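# Pour hazelnuts from bowl into glass jar

## Task

Transfer all of the hazelnuts from the small bowl into the open glass jar (pouring is allowed). Afterwards the bowl has to sit directly on the table again, either way up, and the jar has to be upright and directly on the table. It counts as failed if the bowl or the jar is released, or drops, while there is nothing a few millimetres beneath it. The result must hold without the robot supporting anything, so open the hand and pull it away at the end.

## Robot and tools

Robot: one six-joint arm ending in a five-finger right hand. Joint ranges in rad: shoulder pan -3.142 to 3.142, shoulder lift -6.283 to 6.283, elbow 0.000 to 3.142, wrists 1 to 3 each -6.283 to 6.283. The elbow never fully straightens. Load limits: 133 N m for pan, lift and elbow, and 24.9 N m for each wrist joint. A carried object's weight adds to these loads.

Scene frame: the origin is on the table top below the arm base. +z is up, and +y is to the left when looking along +x. The base may sit tilted. Reported positions are in metres and can be off a little, more so at long reach.

Hand point: a point fixed to the palm, 0.05 m in front of it, where the index pad would meet the thumb tip in a pinch. Its own axes are +z along the straightened fingers, +y out of the palm, and +x across the palm away from the thumb. Straight fingers extend 0.06 to 0.07 m past the point along +z. Across the palm the hand spans 0.08 m on the little-finger side. On the thumb side it spans 0.02 m with the thumb turned fully in front of the palm, and up to 0.09 m otherwise. A rigid wrist bracket on the little-finger side sits 0.03 m past the point along +y and 0.11 m across the palm, and it can collide with things.

execute_actions(actions): actions is a list of actions. Each action is a list of up to 15 rows, and each row is one 1/30 s control step. If an action has fewer than 15 rows, its last row repeats until the 15 steps are used, so an action lasts 0.5 s. An empty list only returns the current state and images. A row has 14 numbers, each in [-1, 1], in this order: dx, dy, dz, rx, ry, rz, little, ring, middle, index, thumb_bend, thumb_turn, force_limit, speed.
- dx..rz are an offset, not a pose. They are measured in the hand point's own axes from its measured pose when that action began. Every row in the action uses that same starting pose, not the previous row. For the first action in a call, the start is the last pose reported in a result. 1.0 equals 0.6 m of translation or 180 degrees. rx, ry, rz form one rotation vector.
- Finger targets (little, ring, middle, index): -1 is straight, +1 is fully curled. thumb_bend: -1 straight, +1 fully bent. thumb_turn: -1 beside the palm, +1 opposite the fingers. These are target positions, not offsets.
- force_limit is the load at which a closing motor stops. It is linear from about 0 N at -1 to 10 N at +1, or 15 N for the two thumb motors. It has no effect on opening.
- speed is linear from nearly 0 at -1 to full at +1. At full speed a finger covers its whole travel in 0.6 s.
Each control step clips the commanded pose to within 100 mm and 16 degrees of the measured pose. After an action the arm drifts no further than the last clipped pose, so a large offset needs follow-up actions. Motion also trails commands by about 0.17 s.

move(target, speed, stop_force, blocking): this drives the hand point in a straight line toward one pose. target is a single 14-number row laid out as above. Its six pose numbers are an offset in hand-point axes from the pose shown in the latest result, and its hand numbers are sent at the start. speed is in m/s, from 0.002 to 0.5 (default 0.25), and rotation is capped at twice that value in rad/s. A path lasts 0.5 to 10 s, and longer ones stop short of the target. The path ignores obstacles and may overshoot the speed, especially with the arm stretched out. The arm is stiff, so aiming even slightly past a firm contact can trigger a fault. stop_force (9 to 40 N, optional) ends the path when the wrist sensor reads that much extra push against the direction of travel for 2 steps. The arm then backs up 2 steps and holds. Use it with a very slow speed, and do not rely on it for moves that rotate. Leave it out when backing away from something you are pressing on. It is refused in the first 0.2 s and together with blocking=false. blocking=false returns after 0.5 s while the arm keeps going, and no other motion is accepted until a result shows the move has ended. The result adds a "move:" line giving the ending (done, off_target, moving, held, fault, contact) and any limits (paced = the pose was clipped; held = some steps were blocked), plus the distance to target.

wait(seconds): 0 to 10 s, holding the last command. It returns early if a running move finishes. stop(): brakes a running move, and braking needs some room. zoom_image(camera, region): camera is cam_low (896x504) or cam_wrist (504x504). region is [x0, y0, x1, y1] in pixels from the top-left corner, at most 504x504. show_instructions(): shows the reference images. finished_scene(scene): ends the current scene, given its number. This cannot be undone.

Results: the hand point's position (m), quaternion wxyz and velocities; a "Hand target" line; "pose unreachable" if the clearance check changed the command; joint positions and torques (noisy, offset, not useful for detecting contact); and wrist force and torque in the end-effector axes. Wrist readings have offsets up to about 4 N and noise with SD up to 2.4 N, saturate near 50 N, and include inertia. "no reading" is normal at the start. The hand reports six values each, in motor order, for hand_measured, hand_stopped_by (moving, target, force, stalled, fault) and hand_load_n (positive means pushed open). If loads drop to about 0, the grip is lost.

Gripping: with the thumb turned fully in front (turn it before reaching the object), the whole hand can wrap around objects 0.035 to 0.08 m wide. The object lies against the palm, on the wrist side of the hand point. A pinch is roughly index +0.22, thumb_bend +0.75, thumb_turn +0.57. A motor only starts when its target changes by 0.01 or more. When it finishes, it locks and holds at least 15 N. To tighten, raise force_limit and send a target more closed than measured. To loosen, send a target more open than measured. For a soft grip, close with speed -0.9 or lower.

Avoid: a joint overload or an outside force of 150 N causes a 10 s stop. Motors warn at 70 °C and brake at 85 °C. Avoid drops, slams, hard pushes, and knocking anything off the table. Loose objects may get nudged occasionally. The simulation keeps running while you compose a reply.

Each tool is called after ">>>" by a JSON object that holds its "fn" and its "kwargs", one argument or row to a line.

Reference images:

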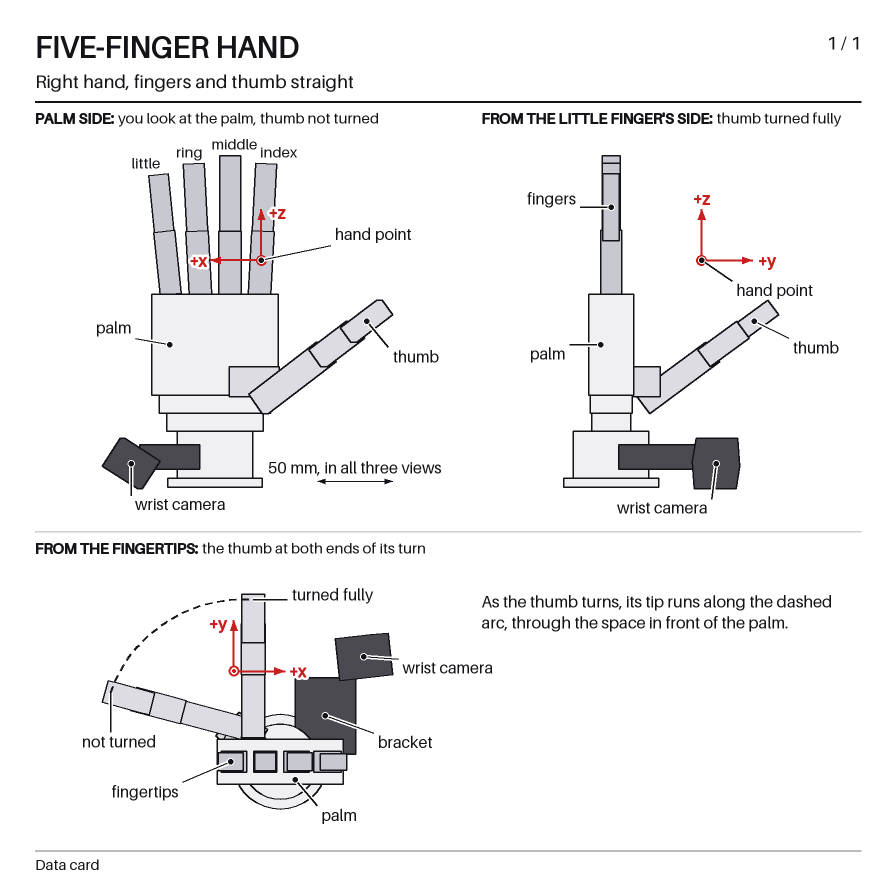

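## Session

>>> {"fn": "execute_actions", "kwargs": {
  "actions": []
}}

Scene clock: 0.00 s.
end_effector_position=(+0.3055, -0.1263, +0.1378) hand_measured=(-1.000, -1.000, -1.000, -1.000, -1.000, -1.000) hand_load_n=(+0.0, +0.0, +0.0, +0.0, +0.0, +0.0) hand_stopped_by=(target, target, target, target, target, target) hand_force_limit=0.00 hand_speed=-0.80 end_effector_quat_wxyz=(+0.061, -0.504, +0.830, -0.232) end_effector_velocity=(+0.000, +0.000, -0.000) end_effector_angular_velocity=(-0.000, -0.001, -0.000)
Joint positions: [-0.964 -0.709  2.24  -0.216  1.297 -3.466]
Joint velocities: [ 0.    -0.     0.001 -0.001 -0.     0.001]
Joint torques (N m, as the arm reports them, + toward a larger angle): no reading
Motor temperatures (°C, as the motors report them): [24 25 25 32 34 37]
Wrist force (N, on the end effector, along its own x y z axes, offset not removed): no reading
Wrist torque (N m, same axes, about the end effector's origin, offset not removed): no reading
Hand target: +0.306, -0.126, +0.138; +0.061, -0.504, +0.830, -0.232

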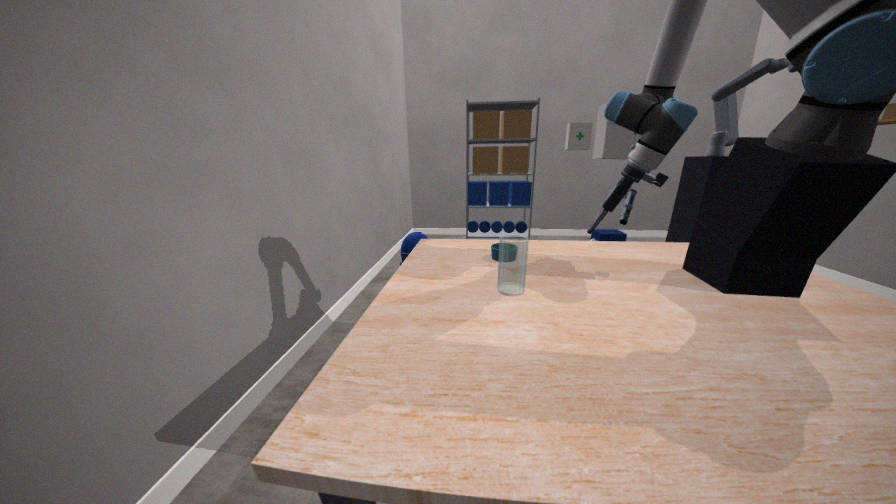

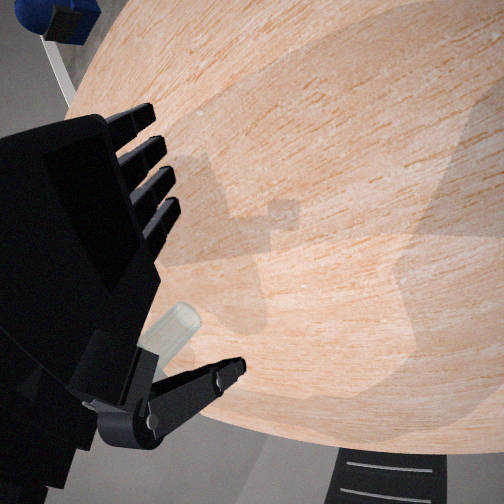

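>>> {"fn": "move", "kwargs": {
  "target": [0.033,-0.11,-0.22,0,0,0.83,-1,-1,-1,-1,-1,1,0,0.5],
  "speed": 0.5
}}

>>> {"fn": "zoom_image", "kwargs": {
  "camera": "cam_low",
  "region": [440,210,580,310]
}}

Scene clock: 3.33 s.
end_effector_position=(+0.3044, -0.1259, +0.2627) hand_measured=(-1.000, -1.000, -1.000, -1.000, -1.000, +1.000) hand_load_n=(+0.0, +0.0, +0.0, +0.0, +0.0, +0.0) hand_stopped_by=(target, target, target, target, target, target) hand_force_limit=0.00 hand_speed=0.50 end_effector_quat_wxyz=(+0.240, +0.502, +0.830, -0.043) end_effector_velocity=(-0.000, -0.001, +0.000) end_effector_angular_velocity=(-0.001, -0.000, -0.001)
Joint positions: [-1.473 -0.897  2.609 -0.222  1.186 -1.81 ]
Joint velocities: [-0.001 -0.    -0.001  0.     0.    -0.   ]
Joint torques (N m, as the arm reports them, + toward a larger angle): [ -7.51 -10.04 -14.03   0.24   0.78  -1.12]
Motor temperatures (°C, as the motors report them): [24 25 25 32 34 37]
Wrist force (N, on the end effector, along its own x y z axes, offset not removed): [0.3 0.0 -0.7]
Wrist torque (N m, same axes, about the end effector's origin, offset not removed): [0.01 -0.08 0.06]
Hand target: +0.304, -0.126, +0.263; +0.240, +0.502, +0.830, -0.043
Off the commanded pose: 0.024 m, 24 deg; orientation clipped at the last step of the last action.
move: held; limits=paced,held; held on 17 of 91 steps, including the last
pose unreachable: on one or more control steps of this call, first in action 0 (counted from 0), an arm could not follow its commanded pose, so it was not sent that pose on those steps. On the call's last step it was still not sent that pose. It may still have moved: this result reports where it is.
cause: the commanded pose would bring two parts of the arm too close to each other (joints 3 (elbow) to 5 (wrist 2) lie between them).

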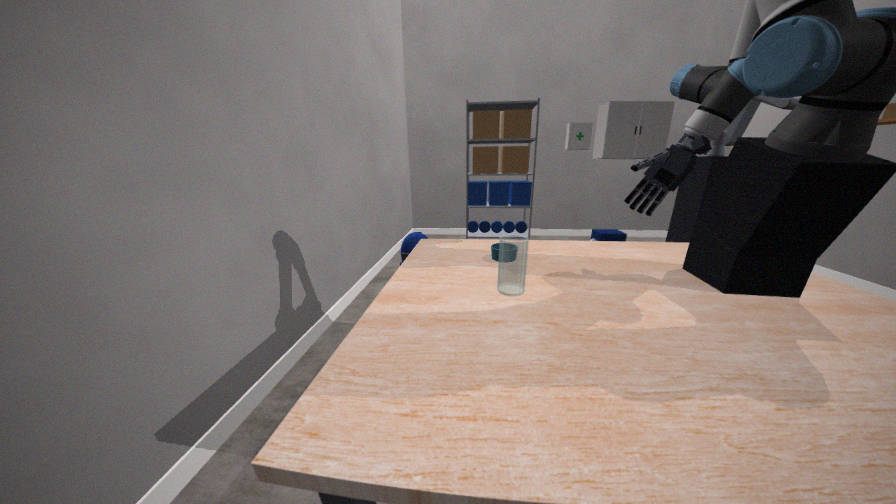

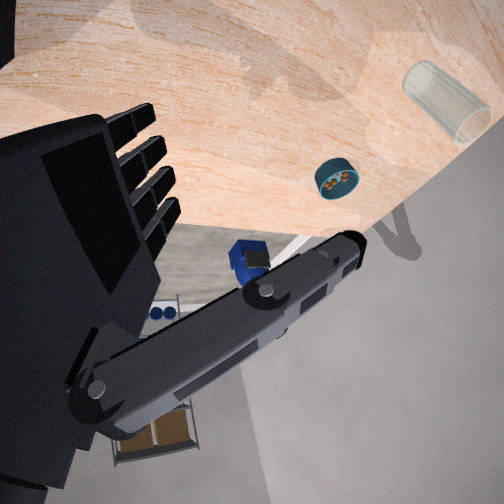

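Region (440, 210, 580, 310) of cam_low's 896x504 image, scaled by 3.600, with more detail than that image has; it fills the top 360 rows of this view, and the rest is white.

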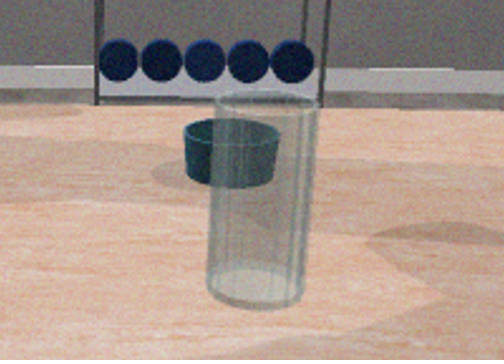

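>>> {"fn": "move", "kwargs": {
  "target": [-0.125,0.352,-0.04,0.09,0.13,0.151,-1,-1,-1,-1,-1,1,0,0.5],
  "speed": 0.4
}}

Scene clock: 9.63 s.
end_effector_position=(+0.4944, -0.0764, +0.3516) hand_measured=(-1.000, -1.000, -1.000, -1.000, -1.000, +1.000) hand_load_n=(+0.0, +0.0, +0.0, +0.0, +0.0, +0.0) hand_stopped_by=(target, target, target, target, target, target) hand_force_limit=0.00 hand_speed=0.50 end_effector_quat_wxyz=(+0.105, +0.646, +0.754, +0.055) end_effector_velocity=(+0.010, +0.001, +0.002) end_effector_angular_velocity=(+0.049, +0.131, -0.102)
Joint positions: [-0.726 -1.044  1.931  0.637  1.196 -0.77 ]
Joint velocities: [ 0.063  0.053 -0.136  0.194  0.061  0.121]
Joint torques (N m, as the arm reports them, + toward a larger angle): [ -1.55 -19.74 -27.7    4.77   1.74   2.2 ]
Motor temperatures (°C, as the motors report them): [24 25 25 32 34 37]
Wrist force (N, on the end effector, along its own x y z axes, offset not removed): [1.1 -0.3 1.0]
Wrist torque (N m, same axes, about the end effector's origin, offset not removed): [-0.05 -0.13 -0.02]
Hand target: +0.496, -0.076, +0.352; +0.096, +0.652, +0.750, +0.051
Off the commanded pose: 0.011 m, 16 deg; orientation clipped at the last step of the last action.
move: moving (no rest 5 s after the path's end); limits=paced

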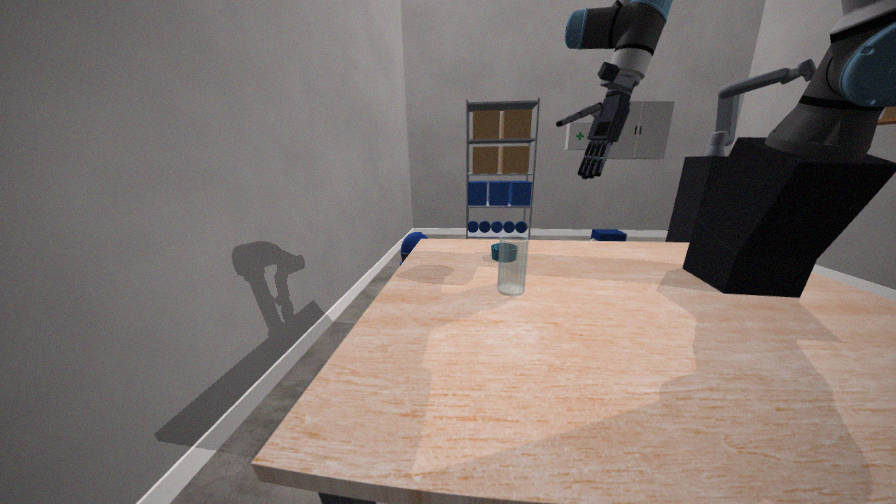

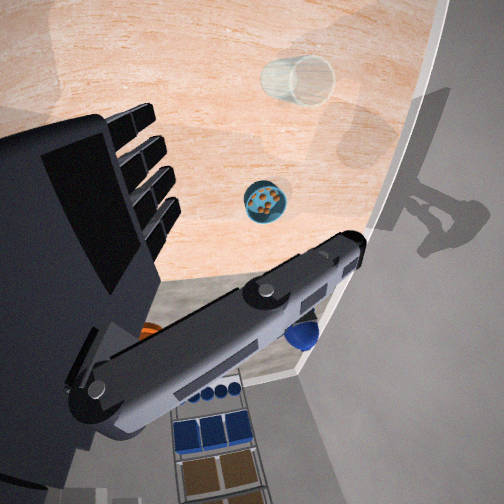

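>>> {"fn": "execute_actions", "kwargs": {
  "actions": []
}}

Scene clock: 9.93 s.
end_effector_position=(+0.4969, -0.0760, +0.3521) hand_measured=(-1.000, -1.000, -1.000, -1.000, -1.000, +1.000) hand_load_n=(+0.0, +0.0, +0.0, +0.0, +0.0, +0.0) hand_stopped_by=(target, target, target, target, target, target) hand_force_limit=0.00 hand_speed=0.50 end_effector_quat_wxyz=(+0.086, +0.659, +0.745, +0.046) end_effector_velocity=(+0.009, +0.001, +0.002) end_effector_angular_velocity=(+0.046, +0.134, -0.099)
Joint positions: [-0.708 -1.027  1.889  0.697  1.214 -0.734]
Joint velocities: [ 0.058  0.059 -0.137  0.194  0.058  0.113]
Joint torques (N m, as the arm reports them, + toward a larger angle): [ -2.26 -21.15 -26.54   4.79   1.34   2.28]
Motor temperatures (°C, as the motors report them): [24 25 25 32 34 37]
Wrist force (N, on the end effector, along its own x y z axes, offset not removed): [0.8 -0.9 2.4]
Wrist torque (N m, same axes, about the end effector's origin, offset not removed): [-0.37 -0.25 -0.03]
Hand target: +0.498, -0.076, +0.352; +0.077, +0.665, +0.741, +0.042
Off the commanded pose: 0.008 m, 13 deg; orientation clipped at the last step of the last action.

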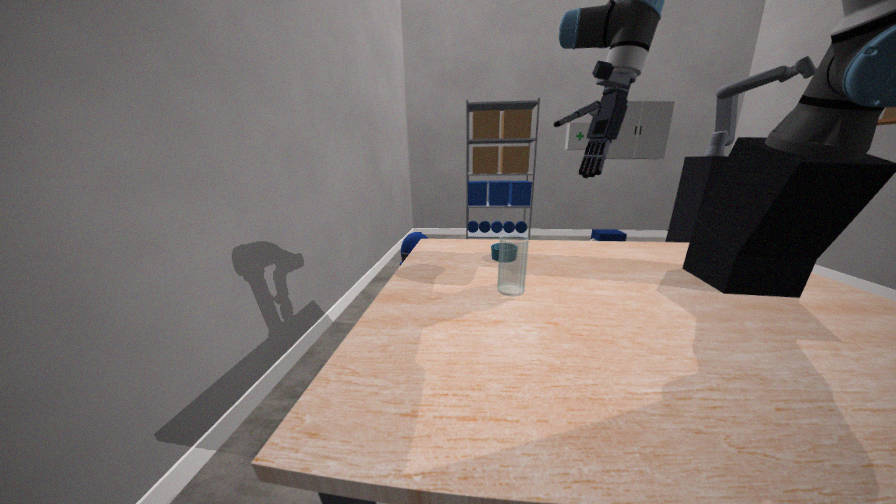

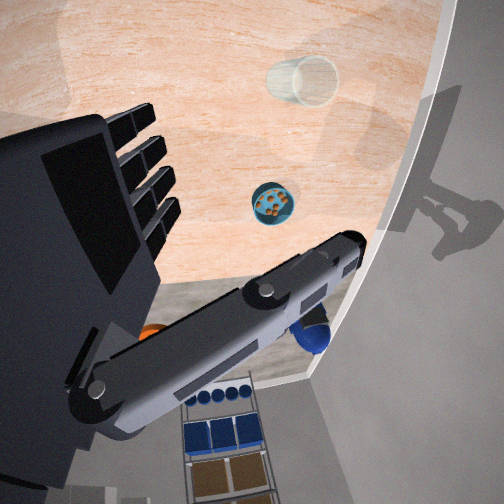

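>>> {"fn": "move", "kwargs": {
  "target": [-0.115,0.02,0.266,-0.359,0.334,0.453,-1,-1,-1,-1,-1,1,0,0.5],
  "speed": 0.12
}}

Scene clock: 19.33 s.
end_effector_position=(+0.5468, -0.1497, +0.2024) hand_measured=(-1.000, -1.000, -1.000, -1.000, -1.000, +1.000) hand_load_n=(+0.0, +0.0, +0.0, +0.0, +0.0, +0.0) hand_stopped_by=(target, target, target, target, target, target) hand_force_limit=0.00 hand_speed=0.50 end_effector_quat_wxyz=(-0.000, +0.707, -0.001, +0.707) end_effector_velocity=(+0.000, -0.001, -0.001) end_effector_angular_velocity=(+0.006, -0.007, -0.007)
Joint positions: [-0.684 -0.464  2.319 -1.892  0.955  1.921]
Joint velocities: [ 0.006  0.005 -0.002 -0.008  0.015  0.009]
Joint torques (N m, as the arm reports them, + toward a larger angle): [ -3.32 -23.17 -11.5   -3.52   1.94   2.22]
Motor temperatures (°C, as the motors report them): [24 25 25 32 34 37]
Wrist force (N, on the end effector, along its own x y z axes, offset not removed): [-0.7 -0.4 0.9]
Wrist torque (N m, same axes, about the end effector's origin, offset not removed): [-0.09 0.14 -0.04]
Hand target: +0.547, -0.150, +0.202; -0.000, +0.707, -0.001, +0.707
Off the commanded pose: 0.000 m, 0 deg.
move: done

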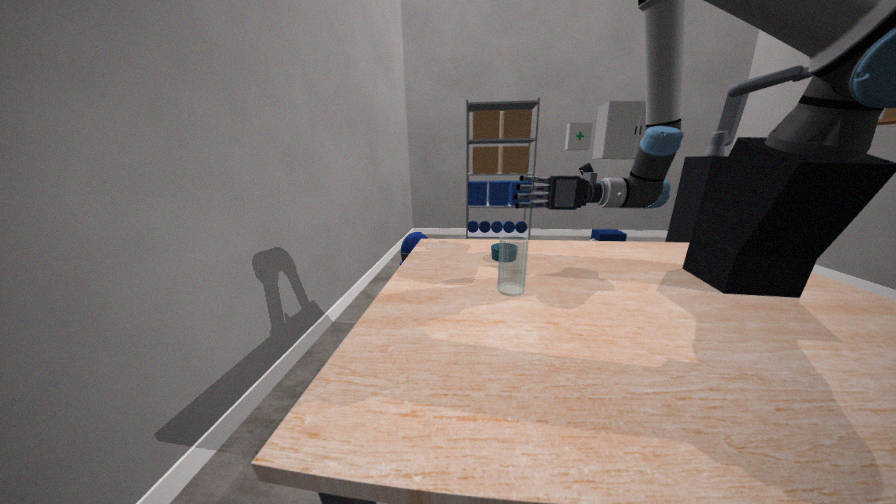

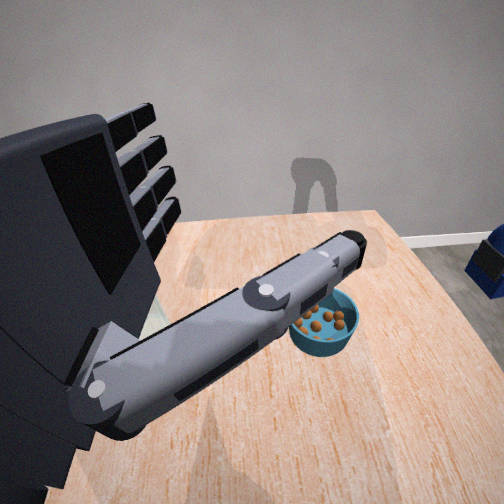

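>>> {"fn": "move", "kwargs": {
  "target": [-0.26,0.12,-0.02,0,0,0,-1,-1,-1,-1,-1,1,0,0.5],
  "speed": 0.15
}}

Scene clock: 21.27 s.
end_effector_position=(+0.5346, -0.2213, +0.0465) hand_measured=(-1.000, -1.000, -1.000, -1.000, -1.000, +1.000) hand_load_n=(+0.0, +0.0, +0.0, +0.0, +0.0, +0.0) hand_stopped_by=(target, target, target, target, target, target) hand_force_limit=0.00 hand_speed=0.50 end_effector_quat_wxyz=(-0.000, +0.707, -0.001, +0.707) end_effector_velocity=(-0.000, -0.001, -0.002) end_effector_angular_velocity=(+0.001, +0.001, -0.001)
Joint positions: [-0.751 -0.003  1.991 -2.027  0.888  1.924]
Joint velocities: [-0.001  0.005 -0.004  0.001 -0.     0.   ]
Joint torques (N m, as the arm reports them, + toward a larger angle): [-22.98 -29.43  -7.7    0.16  -0.87   2.34]
Motor temperatures (°C, as the motors report them): [24 25 25 32 34 37]
Wrist force (N, on the end effector, along its own x y z axes, offset not removed): [0.7 -0.4 0.7]
Wrist torque (N m, same axes, about the end effector's origin, offset not removed): [-0.07 -0.15 0.04]
Hand target: +0.535, -0.221, +0.046; -0.000, +0.707, -0.001, +0.707
Off the commanded pose: 0.000 m, 0 deg.
move: done

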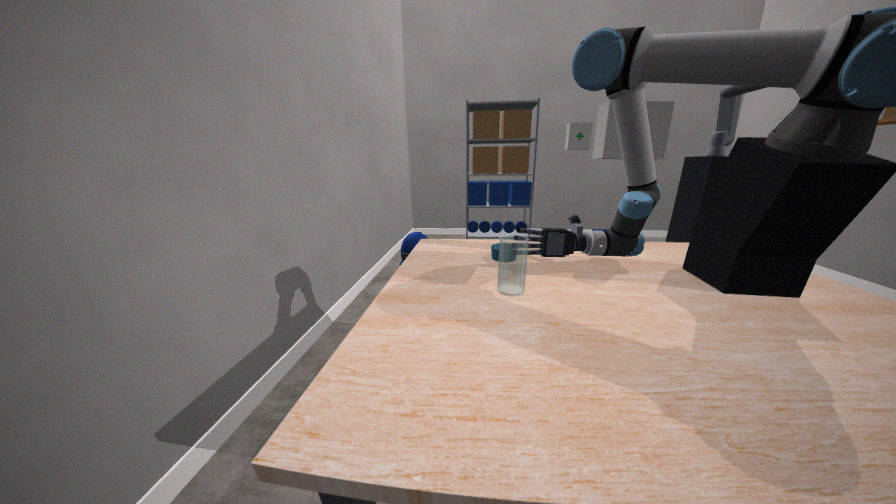

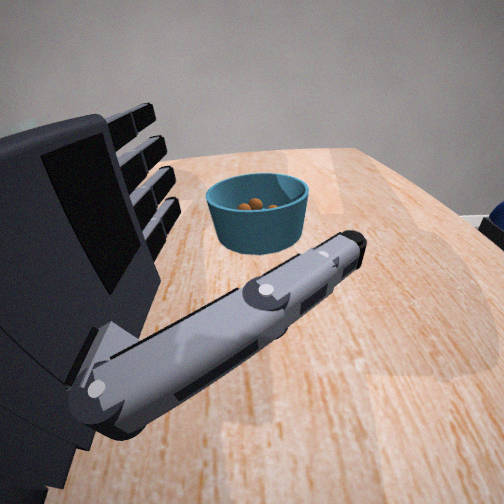

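>>> {"fn": "move", "kwargs": {
  "target": [-0.037,0.0,0.11,0,0,0,-1,-1,-1,-1,-1,1,0,0.5],
  "speed": 0.06
}}

Scene clock: 25.90 s.
end_effector_position=(+0.6003, -0.2212, +0.0243) hand_measured=(-1.000, -1.000, -1.000, -1.000, -1.000, +1.000) hand_load_n=(+0.0, +0.0, +0.0, +0.0, +0.0, +0.0) hand_stopped_by=(target, target, target, target, target, target) hand_force_limit=0.00 hand_speed=0.50 end_effector_quat_wxyz=(-0.000, +0.707, -0.001, +0.707) end_effector_velocity=(+0.001, -0.000, -0.001) end_effector_angular_velocity=(+0.001, +0.001, -0.002)
Joint positions: [-0.607 -0.014  1.813 -1.835  1.032  1.918]
Joint velocities: [ 0.003  0.001 -0.005  0.007  0.005 -0.   ]
Joint torques (N m, as the arm reports them, + toward a larger angle): [ -4.28 -31.86 -11.28  -0.12   1.94  -2.34]
Motor temperatures (°C, as the motors report them): [24 25 25 32 34 37]
Wrist force (N, on the end effector, along its own x y z axes, offset not removed): [1.0 -0.5 2.1]
Wrist torque (N m, same axes, about the end effector's origin, offset not removed): [-0.19 -0.19 0.08]
Hand target: +0.601, -0.221, +0.024; -0.000, +0.707, -0.001, +0.707
Off the commanded pose: 0.000 m, 0 deg.
move: done

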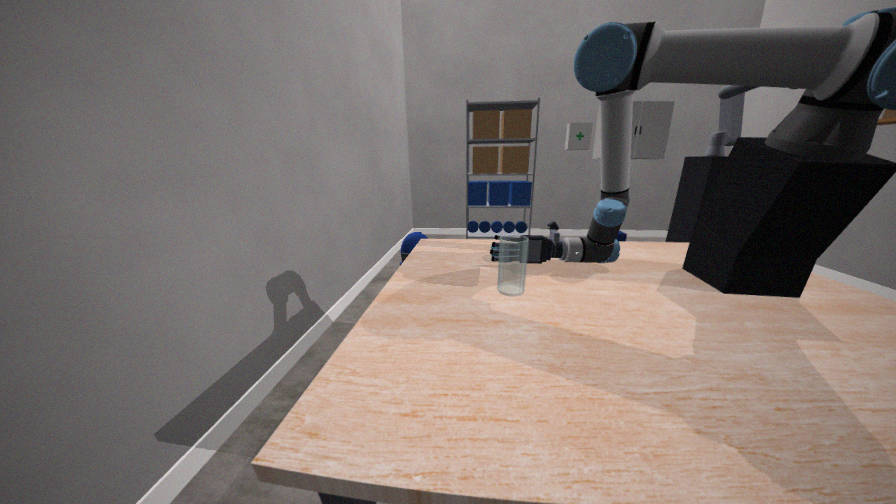

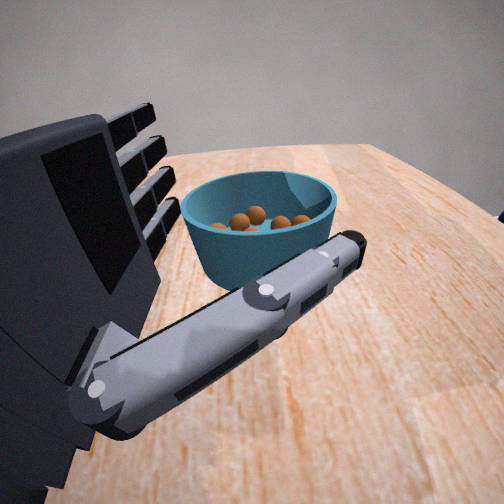

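>>> {"fn": "move", "kwargs": {
  "target": [0,0.015,0.042,0,0,0,-1,-1,-1,-1,-1,1,0,0.5],
  "speed": 0.03
}}

Scene clock: 27.23 s.
end_effector_position=(+0.6253, -0.2301, +0.0243) hand_measured=(-1.000, -1.000, -1.000, -1.000, -1.000, +1.000) hand_load_n=(+0.0, +0.0, +0.0, +0.0, +0.0, +0.0) hand_stopped_by=(target, target, target, target, target, target) hand_force_limit=0.00 hand_speed=0.50 end_effector_quat_wxyz=(-0.000, +0.707, -0.001, +0.707) end_effector_velocity=(+0.002, -0.001, -0.000) end_effector_angular_velocity=(-0.000, +0.001, -0.001)
Joint positions: [-0.591 -0.022  1.748 -1.761  1.047  1.917]
Joint velocities: [ 0.001  0.    -0.005  0.006  0.001 -0.001]
Joint torques (N m, as the arm reports them, + toward a larger angle): [ -3.65 -46.34 -12.85   0.2    1.71  -2.21]
Motor temperatures (°C, as the motors report them): [24 25 25 32 34 37]
Wrist force (N, on the end effector, along its own x y z axes, offset not removed): [0.8 1.1 0.6]
Wrist torque (N m, same axes, about the end effector's origin, offset not removed): [0.14 -0.11 0.06]
Hand target: +0.626, -0.230, +0.024; -0.000, +0.707, -0.001, +0.707
Off the commanded pose: 0.000 m, 0 deg.
move: done

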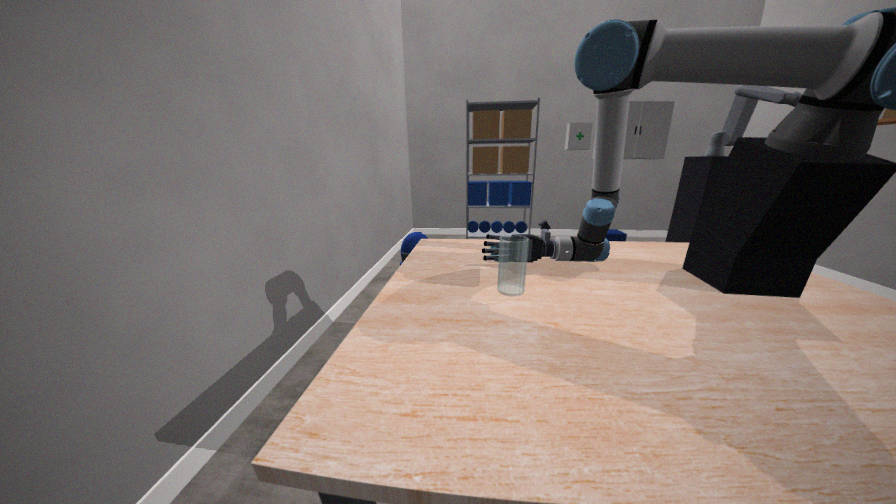

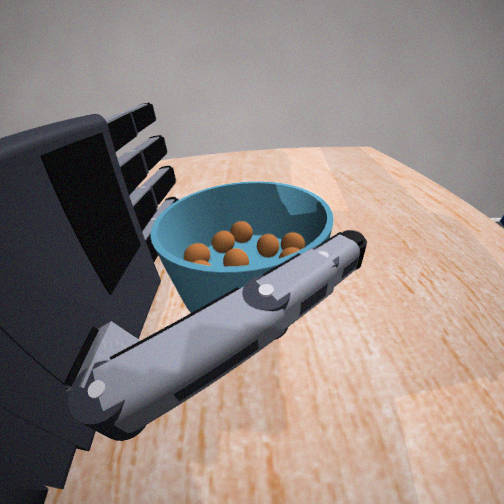

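>>> {"fn": "move", "kwargs": {
  "target": [-0.004,0.003,0.025,0,0,0,-1,-1,-1,-1,-1,1,0,0.5],
  "speed": 0.02
}}

>>> {"fn": "move", "kwargs": {
  "target": [0,0,0,0,0,0,-1,-1,0.6,0.6,-1,1,0.2,-0.6]
}}

Scene clock: 28.40 s.
end_effector_position=(+0.6401, -0.2319, +0.0219) hand_measured=(-1.000, -1.000, -1.000, -1.000, -1.000, +1.000) hand_load_n=(+0.0, +0.0, +0.0, +0.0, +0.0, +0.0) hand_stopped_by=(target, target, target, target, target, target) hand_force_limit=0.00 hand_speed=0.50 end_effector_quat_wxyz=(-0.000, +0.707, -0.001, +0.707) end_effector_velocity=(+0.002, -0.001, +0.000) end_effector_angular_velocity=(-0.001, -0.000, -0.000)
Joint positions: [-0.574 -0.021  1.707 -1.721  1.065  1.916]
Joint velocities: [ 0.002 -0.    -0.006  0.006  0.002 -0.   ]
Joint torques (N m, as the arm reports them, + toward a larger angle): [ -5.12 -34.6  -14.24  -0.2    1.83  -2.12]
Motor temperatures (°C, as the motors report them): [24 25 25 32 34 37]
Wrist force (N, on the end effector, along its own x y z axes, offset not removed): [-0.3 -0.4 -0.5]
Wrist torque (N m, same axes, about the end effector's origin, offset not removed): [0.00 0.08 0.03]
Hand target: +0.640, -0.232, +0.022; -0.000, +0.707, -0.001, +0.707
Off the commanded pose: 0.000 m, 0 deg.
move: done

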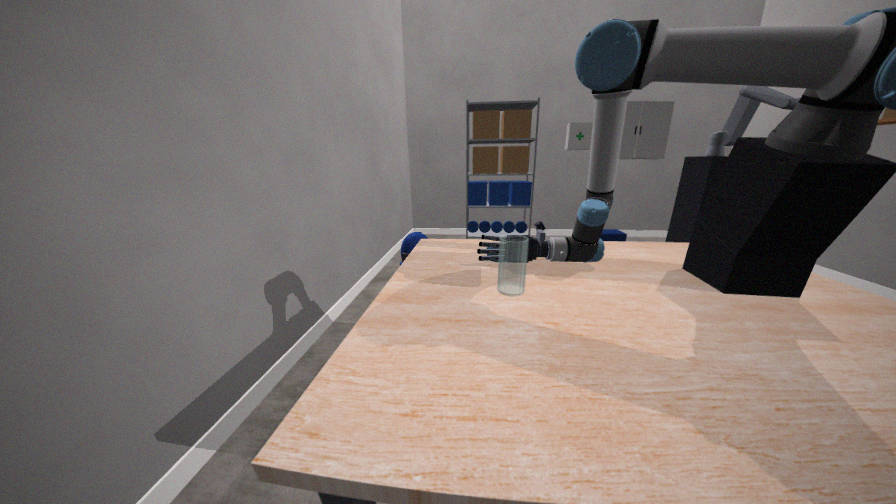

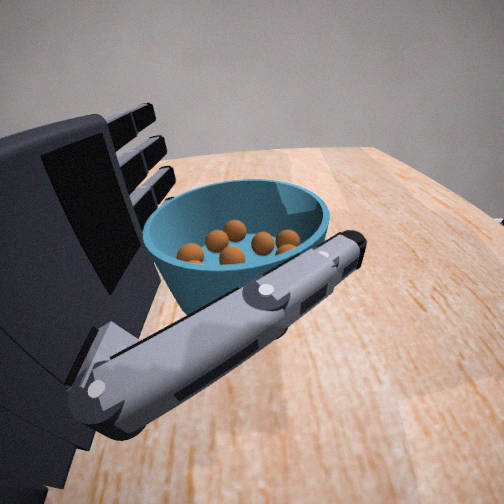

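Scene clock: 29.57 s.
end_effector_position=(+0.6402, -0.2318, +0.0219) hand_measured=(-1.000, -1.000, -0.472, -0.410, -1.002, +1.000) hand_load_n=(+0.0, +0.0, +4.0, +11.5, +4.5, +1.5) hand_stopped_by=(target, target, force, force, target, target) hand_force_limit=0.20 hand_speed=-0.60 end_effector_quat_wxyz=(-0.000, +0.707, -0.001, +0.707) end_effector_velocity=(+0.001, -0.000, +0.000) end_effector_angular_velocity=(-0.001, -0.001, +0.000)
Joint positions: [-0.574 -0.021  1.707 -1.721  1.065  1.916]
Joint velocities: [ 0.    -0.    -0.001  0.     0.    -0.   ]
Joint torques (N m, as the arm reports them, + toward a larger angle): [-22.16 -37.66   8.29  -1.42  -0.87  -1.92]
Motor temperatures (°C, as the motors report them): [24 25 25 32 34 37]
Wrist force (N, on the end effector, along its own x y z axes, offset not removed): [0.2 0.4 0.0]
Wrist torque (N m, same axes, about the end effector's origin, offset not removed): [0.05 0.00 0.10]
Hand target: +0.640, -0.232, +0.022; -0.000, +0.707, -0.001, +0.707
Off the commanded pose: 0.000 m, 0 deg.
move: done

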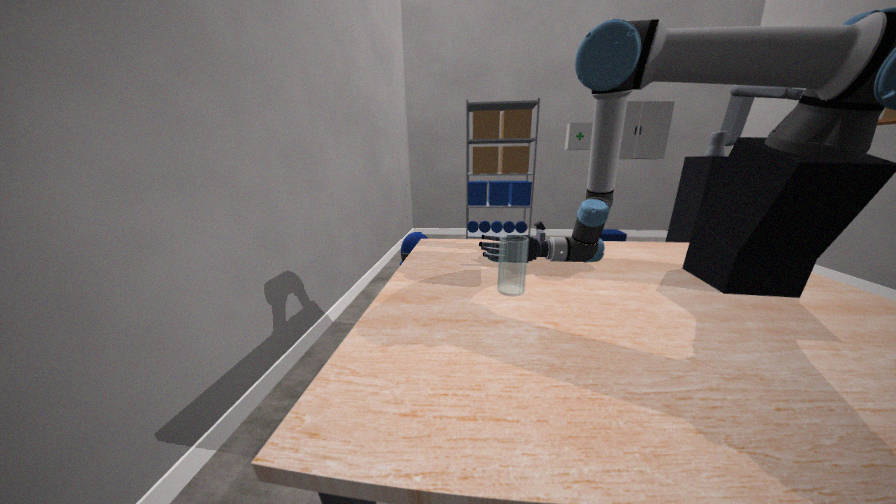

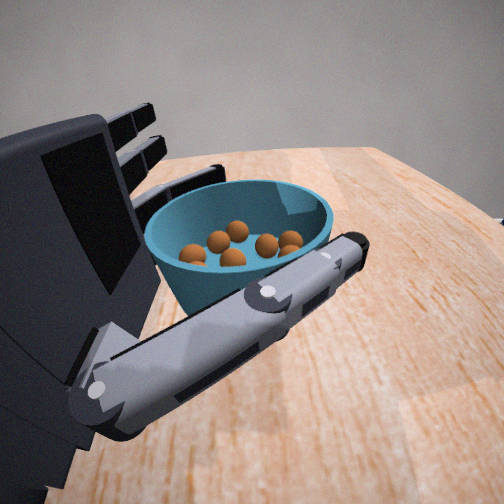

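>>> {"fn": "move", "kwargs": {
  "target": [0,0,0,0,0,0,-1,-1,0.7,0.6,-0.3,1,0.5,-0.9]
}}

>>> {"fn": "move", "kwargs": {
  "target": [0.005,0,0,0,0,0,-1,-1,0.7,0.6,-0.3,1,0.5,-0.9],
  "speed": 0.01
}}

Scene clock: 31.70 s.
end_effector_position=(+0.6401, -0.2319, +0.0219) hand_measured=(-1.000, -1.000, -0.458, -0.410, -0.980, +1.000) hand_load_n=(+0.0, +0.0, +7.5, +10.0, +10.0, +2.0) hand_stopped_by=(target, target, force, force, force, target) hand_force_limit=0.50 hand_speed=-0.90 end_effector_quat_wxyz=(-0.000, +0.707, -0.001, +0.707) end_effector_velocity=(-0.000, -0.001, +0.000) end_effector_angular_velocity=(-0.001, -0.001, -0.001)
Joint positions: [-0.574 -0.021  1.707 -1.721  1.065  1.916]
Joint velocities: [-0.001  0.     0.    -0.001 -0.    -0.   ]
Joint torques (N m, as the arm reports them, + toward a larger angle): [-17.33 -43.75   6.69  -1.59   0.04  -1.24]
Motor temperatures (°C, as the motors report them): [24 25 25 32 34 37]
Wrist force (N, on the end effector, along its own x y z axes, offset not removed): [0.5 0.0 0.6]
Wrist torque (N m, same axes, about the end effector's origin, offset not removed): [-0.08 -0.01 -0.09]
Hand target: +0.640, -0.232, +0.022; -0.000, +0.707, -0.001, +0.707
Off the commanded pose: 0.000 m, 0 deg.
move: done

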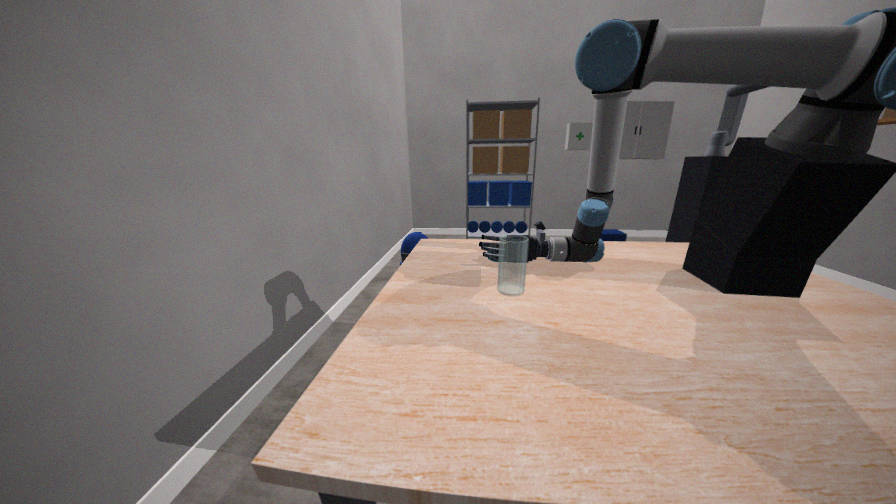

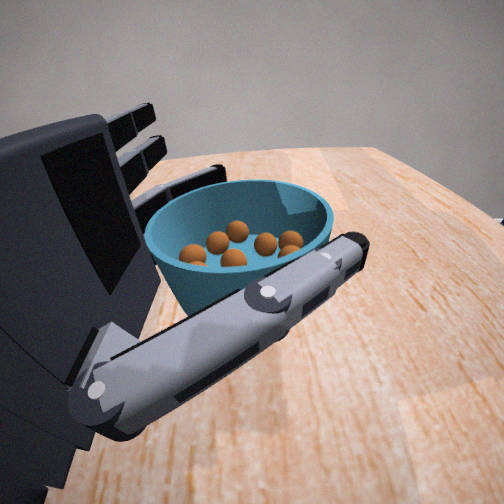

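Scene clock: 32.40 s.
end_effector_position=(+0.6401, -0.2319, +0.0248) hand_measured=(-1.000, -1.000, -0.458, -0.410, -0.980, +1.000) hand_load_n=(+0.0, +0.0, +7.5, +10.0, +10.0, +3.0) hand_stopped_by=(target, target, force, force, force, target) hand_force_limit=0.50 hand_speed=-0.90 end_effector_quat_wxyz=(-0.000, +0.707, -0.001, +0.707) end_effector_velocity=(-0.001, -0.000, +0.001) end_effector_angular_velocity=(+0.001, +0.001, -0.002)
Joint positions: [-0.576 -0.028  1.713 -1.72   1.063  1.916]
Joint velocities: [-0.002 -0.003  0.004  0.001 -0.     0.   ]
Joint torques (N m, as the arm reports them, + toward a larger angle): [-24.91 -47.45   8.26  -0.47  -0.79   0.5 ]
Motor temperatures (°C, as the motors report them): [24 25 25 32 34 37]
Wrist force (N, on the end effector, along its own x y z axes, offset not removed): [-1.0 0.3 1.4]
Wrist torque (N m, same axes, about the end effector's origin, offset not removed): [-0.11 -0.02 -0.02]
Hand target: +0.640, -0.232, +0.025; -0.000, +0.707, -0.001, +0.707
Off the commanded pose: 0.000 m, 0 deg.
move: done

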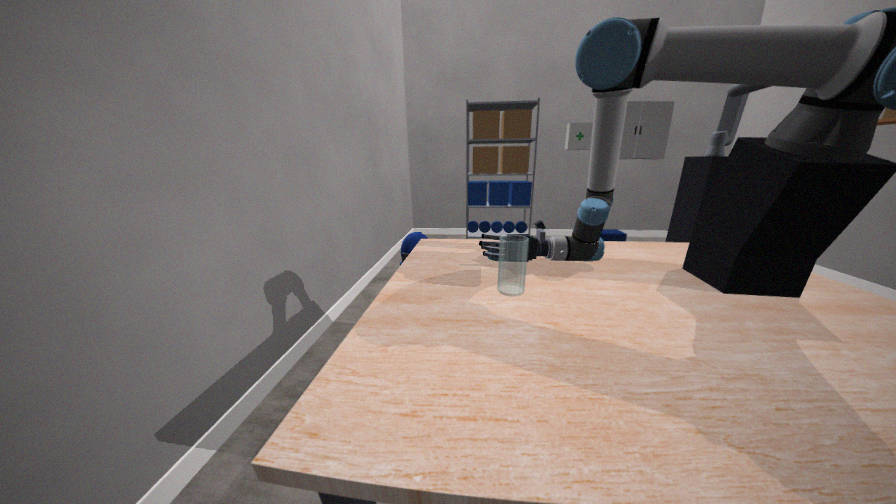

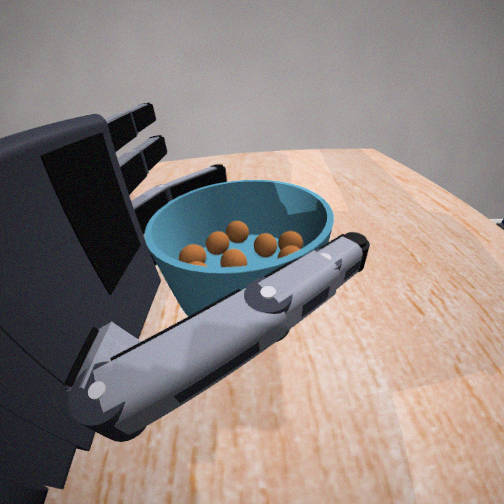

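Holding. Lift, then traverse to +y side of jar.

>>> {"fn": "move", "kwargs": {
  "target": [0.33,0,-0.1,0,0,0,-1,-1,0.7,0.6,-0.3,1,0.5,-0.9],
  "speed": 0.12
}}

>>> {"fn": "move", "kwargs": {
  "target": [0,-0.6,0,0,0,0.15,-1,-1,0.7,0.6,-0.3,1,0.5,-0.9],
  "speed": 0.12
}}

Scene clock: 34.73 s.
end_effector_position=(+0.5805, -0.2322, +0.2227) hand_measured=(-1.000, -1.000, -0.458, -0.410, -0.980, +1.000) hand_load_n=(+0.0, +0.0, +7.5, +10.0, +10.0, +3.0) hand_stopped_by=(target, target, force, force, force, target) hand_force_limit=0.50 hand_speed=-0.90 end_effector_quat_wxyz=(-0.000, +0.707, -0.001, +0.707) end_effector_velocity=(-0.001, +0.000, +0.002) end_effector_angular_velocity=(-0.000, +0.000, +0.001)
Joint positions: [-0.828 -0.482  2.17  -1.73   0.811  1.928]
Joint velocities: [-0.002 -0.006  0.004  0.002 -0.003  0.   ]
Joint torques (N m, as the arm reports them, + toward a larger angle): [-22.62 -40.44   5.93  -0.53  -0.67   2.28]
Motor temperatures (°C, as the motors report them): [24 25 25 32 34 37]
Wrist force (N, on the end effector, along its own x y z axes, offset not removed): [0.3 -0.8 0.5]
Wrist torque (N m, same axes, about the end effector's origin, offset not removed): [-0.10 -0.23 0.05]
Hand target: +0.580, -0.232, +0.223; -0.000, +0.707, -0.001, +0.707
Off the commanded pose: 0.000 m, 0 deg.
move: done

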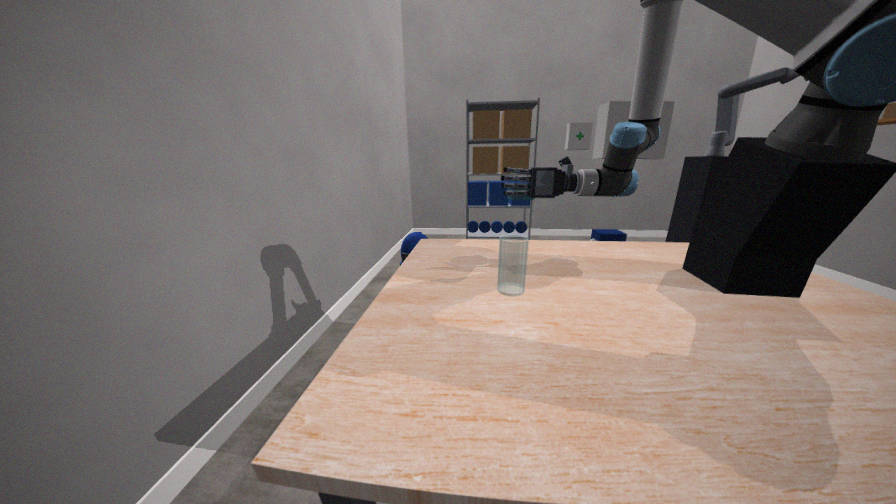

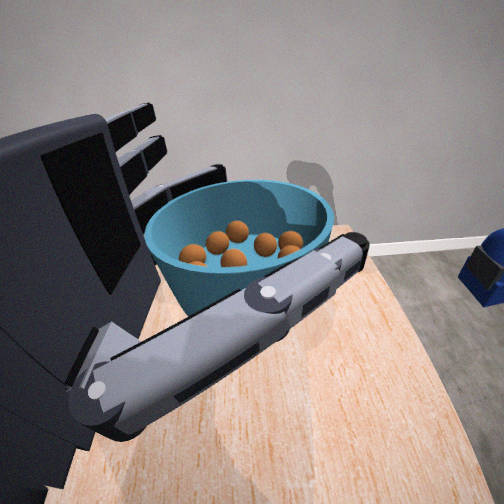

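Scene clock: 38.23 s.
end_effector_position=(+0.5803, +0.1276, +0.2232) hand_measured=(-1.000, -1.000, -0.458, -0.410, -0.980, +1.000) hand_load_n=(+0.0, +0.0, +7.5, +10.0, +10.0, +3.0) hand_stopped_by=(target, target, force, force, force, target) hand_force_limit=0.50 hand_speed=-0.90 end_effector_quat_wxyz=(-0.165, +0.688, -0.165, +0.687) end_effector_velocity=(-0.001, +0.001, -0.000) end_effector_angular_velocity=(+0.002, +0.002, -0.002)
Joint positions: [ 0.067 -0.87   2.251 -1.412  1.705  2.366]
Joint velocities: [ 0.005 -0.002 -0.001  0.006  0.006  0.003]
Joint torques (N m, as the arm reports them, + toward a larger angle): [  1.5  -38.87 -15.8   -0.02   2.03   2.27]
Motor temperatures (°C, as the motors report them): [24 25 25 32 34 37]
Wrist force (N, on the end effector, along its own x y z axes, offset not removed): [0.0 0.5 1.1]
Wrist torque (N m, same axes, about the end effector's origin, offset not removed): [-0.09 -0.17 0.10]
Hand target: +0.580, +0.128, +0.223; -0.165, +0.688, -0.166, +0.687
Off the commanded pose: 0.000 m, 0 deg.
move: done

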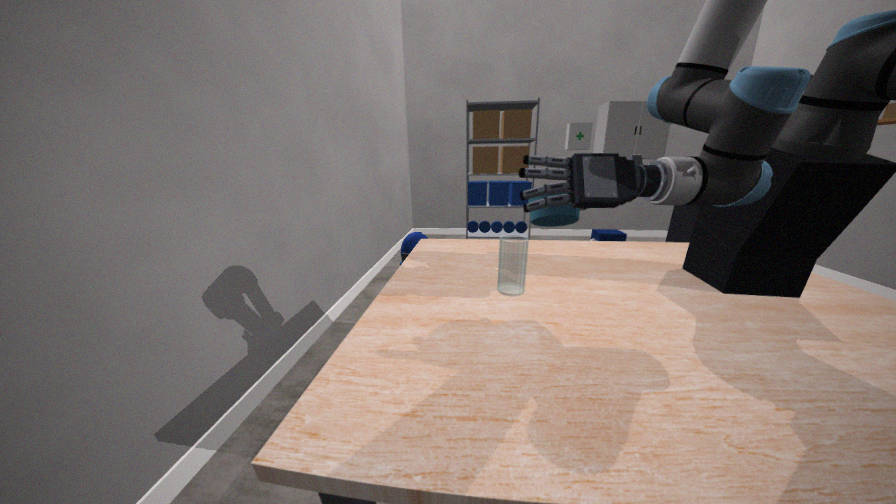

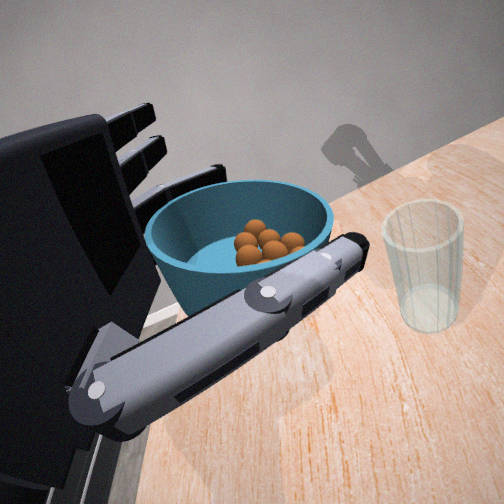

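>>> {"fn": "move", "kwargs": {
  "target": [0.012,0.162,0.083,0,0,0.128,-1,-1,0.7,0.6,-0.3,1,0.5,-0.9],
  "speed": 0.06
}}

Scene clock: 42.40 s.
end_effector_position=(+0.6300, +0.0380, +0.1854) hand_measured=(-1.000, -1.000, -0.458, -0.410, -0.980, +1.000) hand_load_n=(+0.0, +0.0, +7.5, +10.0, +10.0, +3.0) hand_stopped_by=(target, target, force, force, force, target) hand_force_limit=0.50 hand_speed=-0.90 end_effector_quat_wxyz=(-0.299, +0.641, -0.299, +0.641) end_effector_velocity=(+0.000, -0.002, -0.002) end_effector_angular_velocity=(+0.008, +0.002, +0.001)
Joint positions: [-0.211 -0.688  2.169 -1.512  1.428  2.776]
Joint velocities: [-0.005  0.005 -0.002 -0.002 -0.006  0.008]
Joint torques (N m, as the arm reports them, + toward a larger angle): [-22.61 -25.47 -15.85  -3.3   -0.46   2.45]
Motor temperatures (°C, as the motors report them): [24 25 25 32 34 37]
Wrist force (N, on the end effector, along its own x y z axes, offset not removed): [0.4 -0.5 -0.3]
Wrist torque (N m, same axes, about the end effector's origin, offset not removed): [-0.06 -0.12 0.13]
Hand target: +0.630, +0.038, +0.185; -0.299, +0.641, -0.299, +0.641
Off the commanded pose: 0.000 m, 0 deg.
move: done

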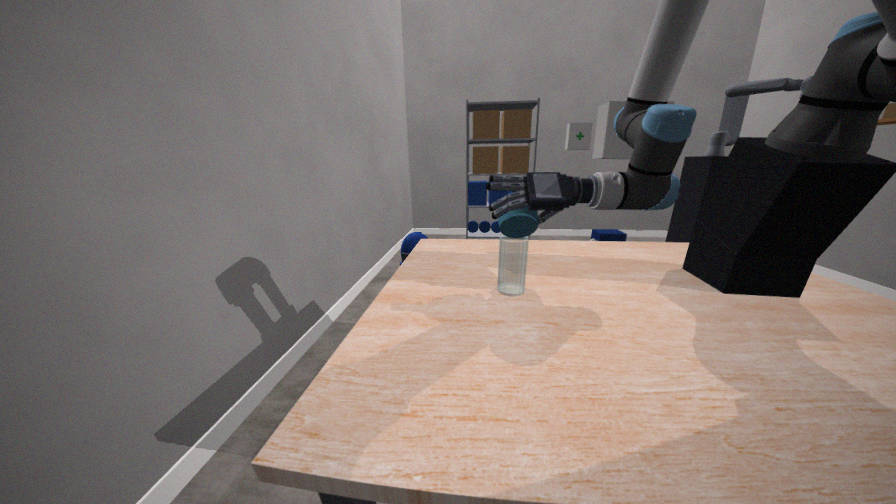

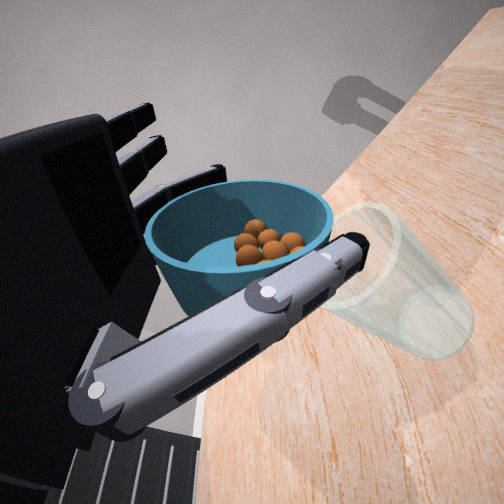

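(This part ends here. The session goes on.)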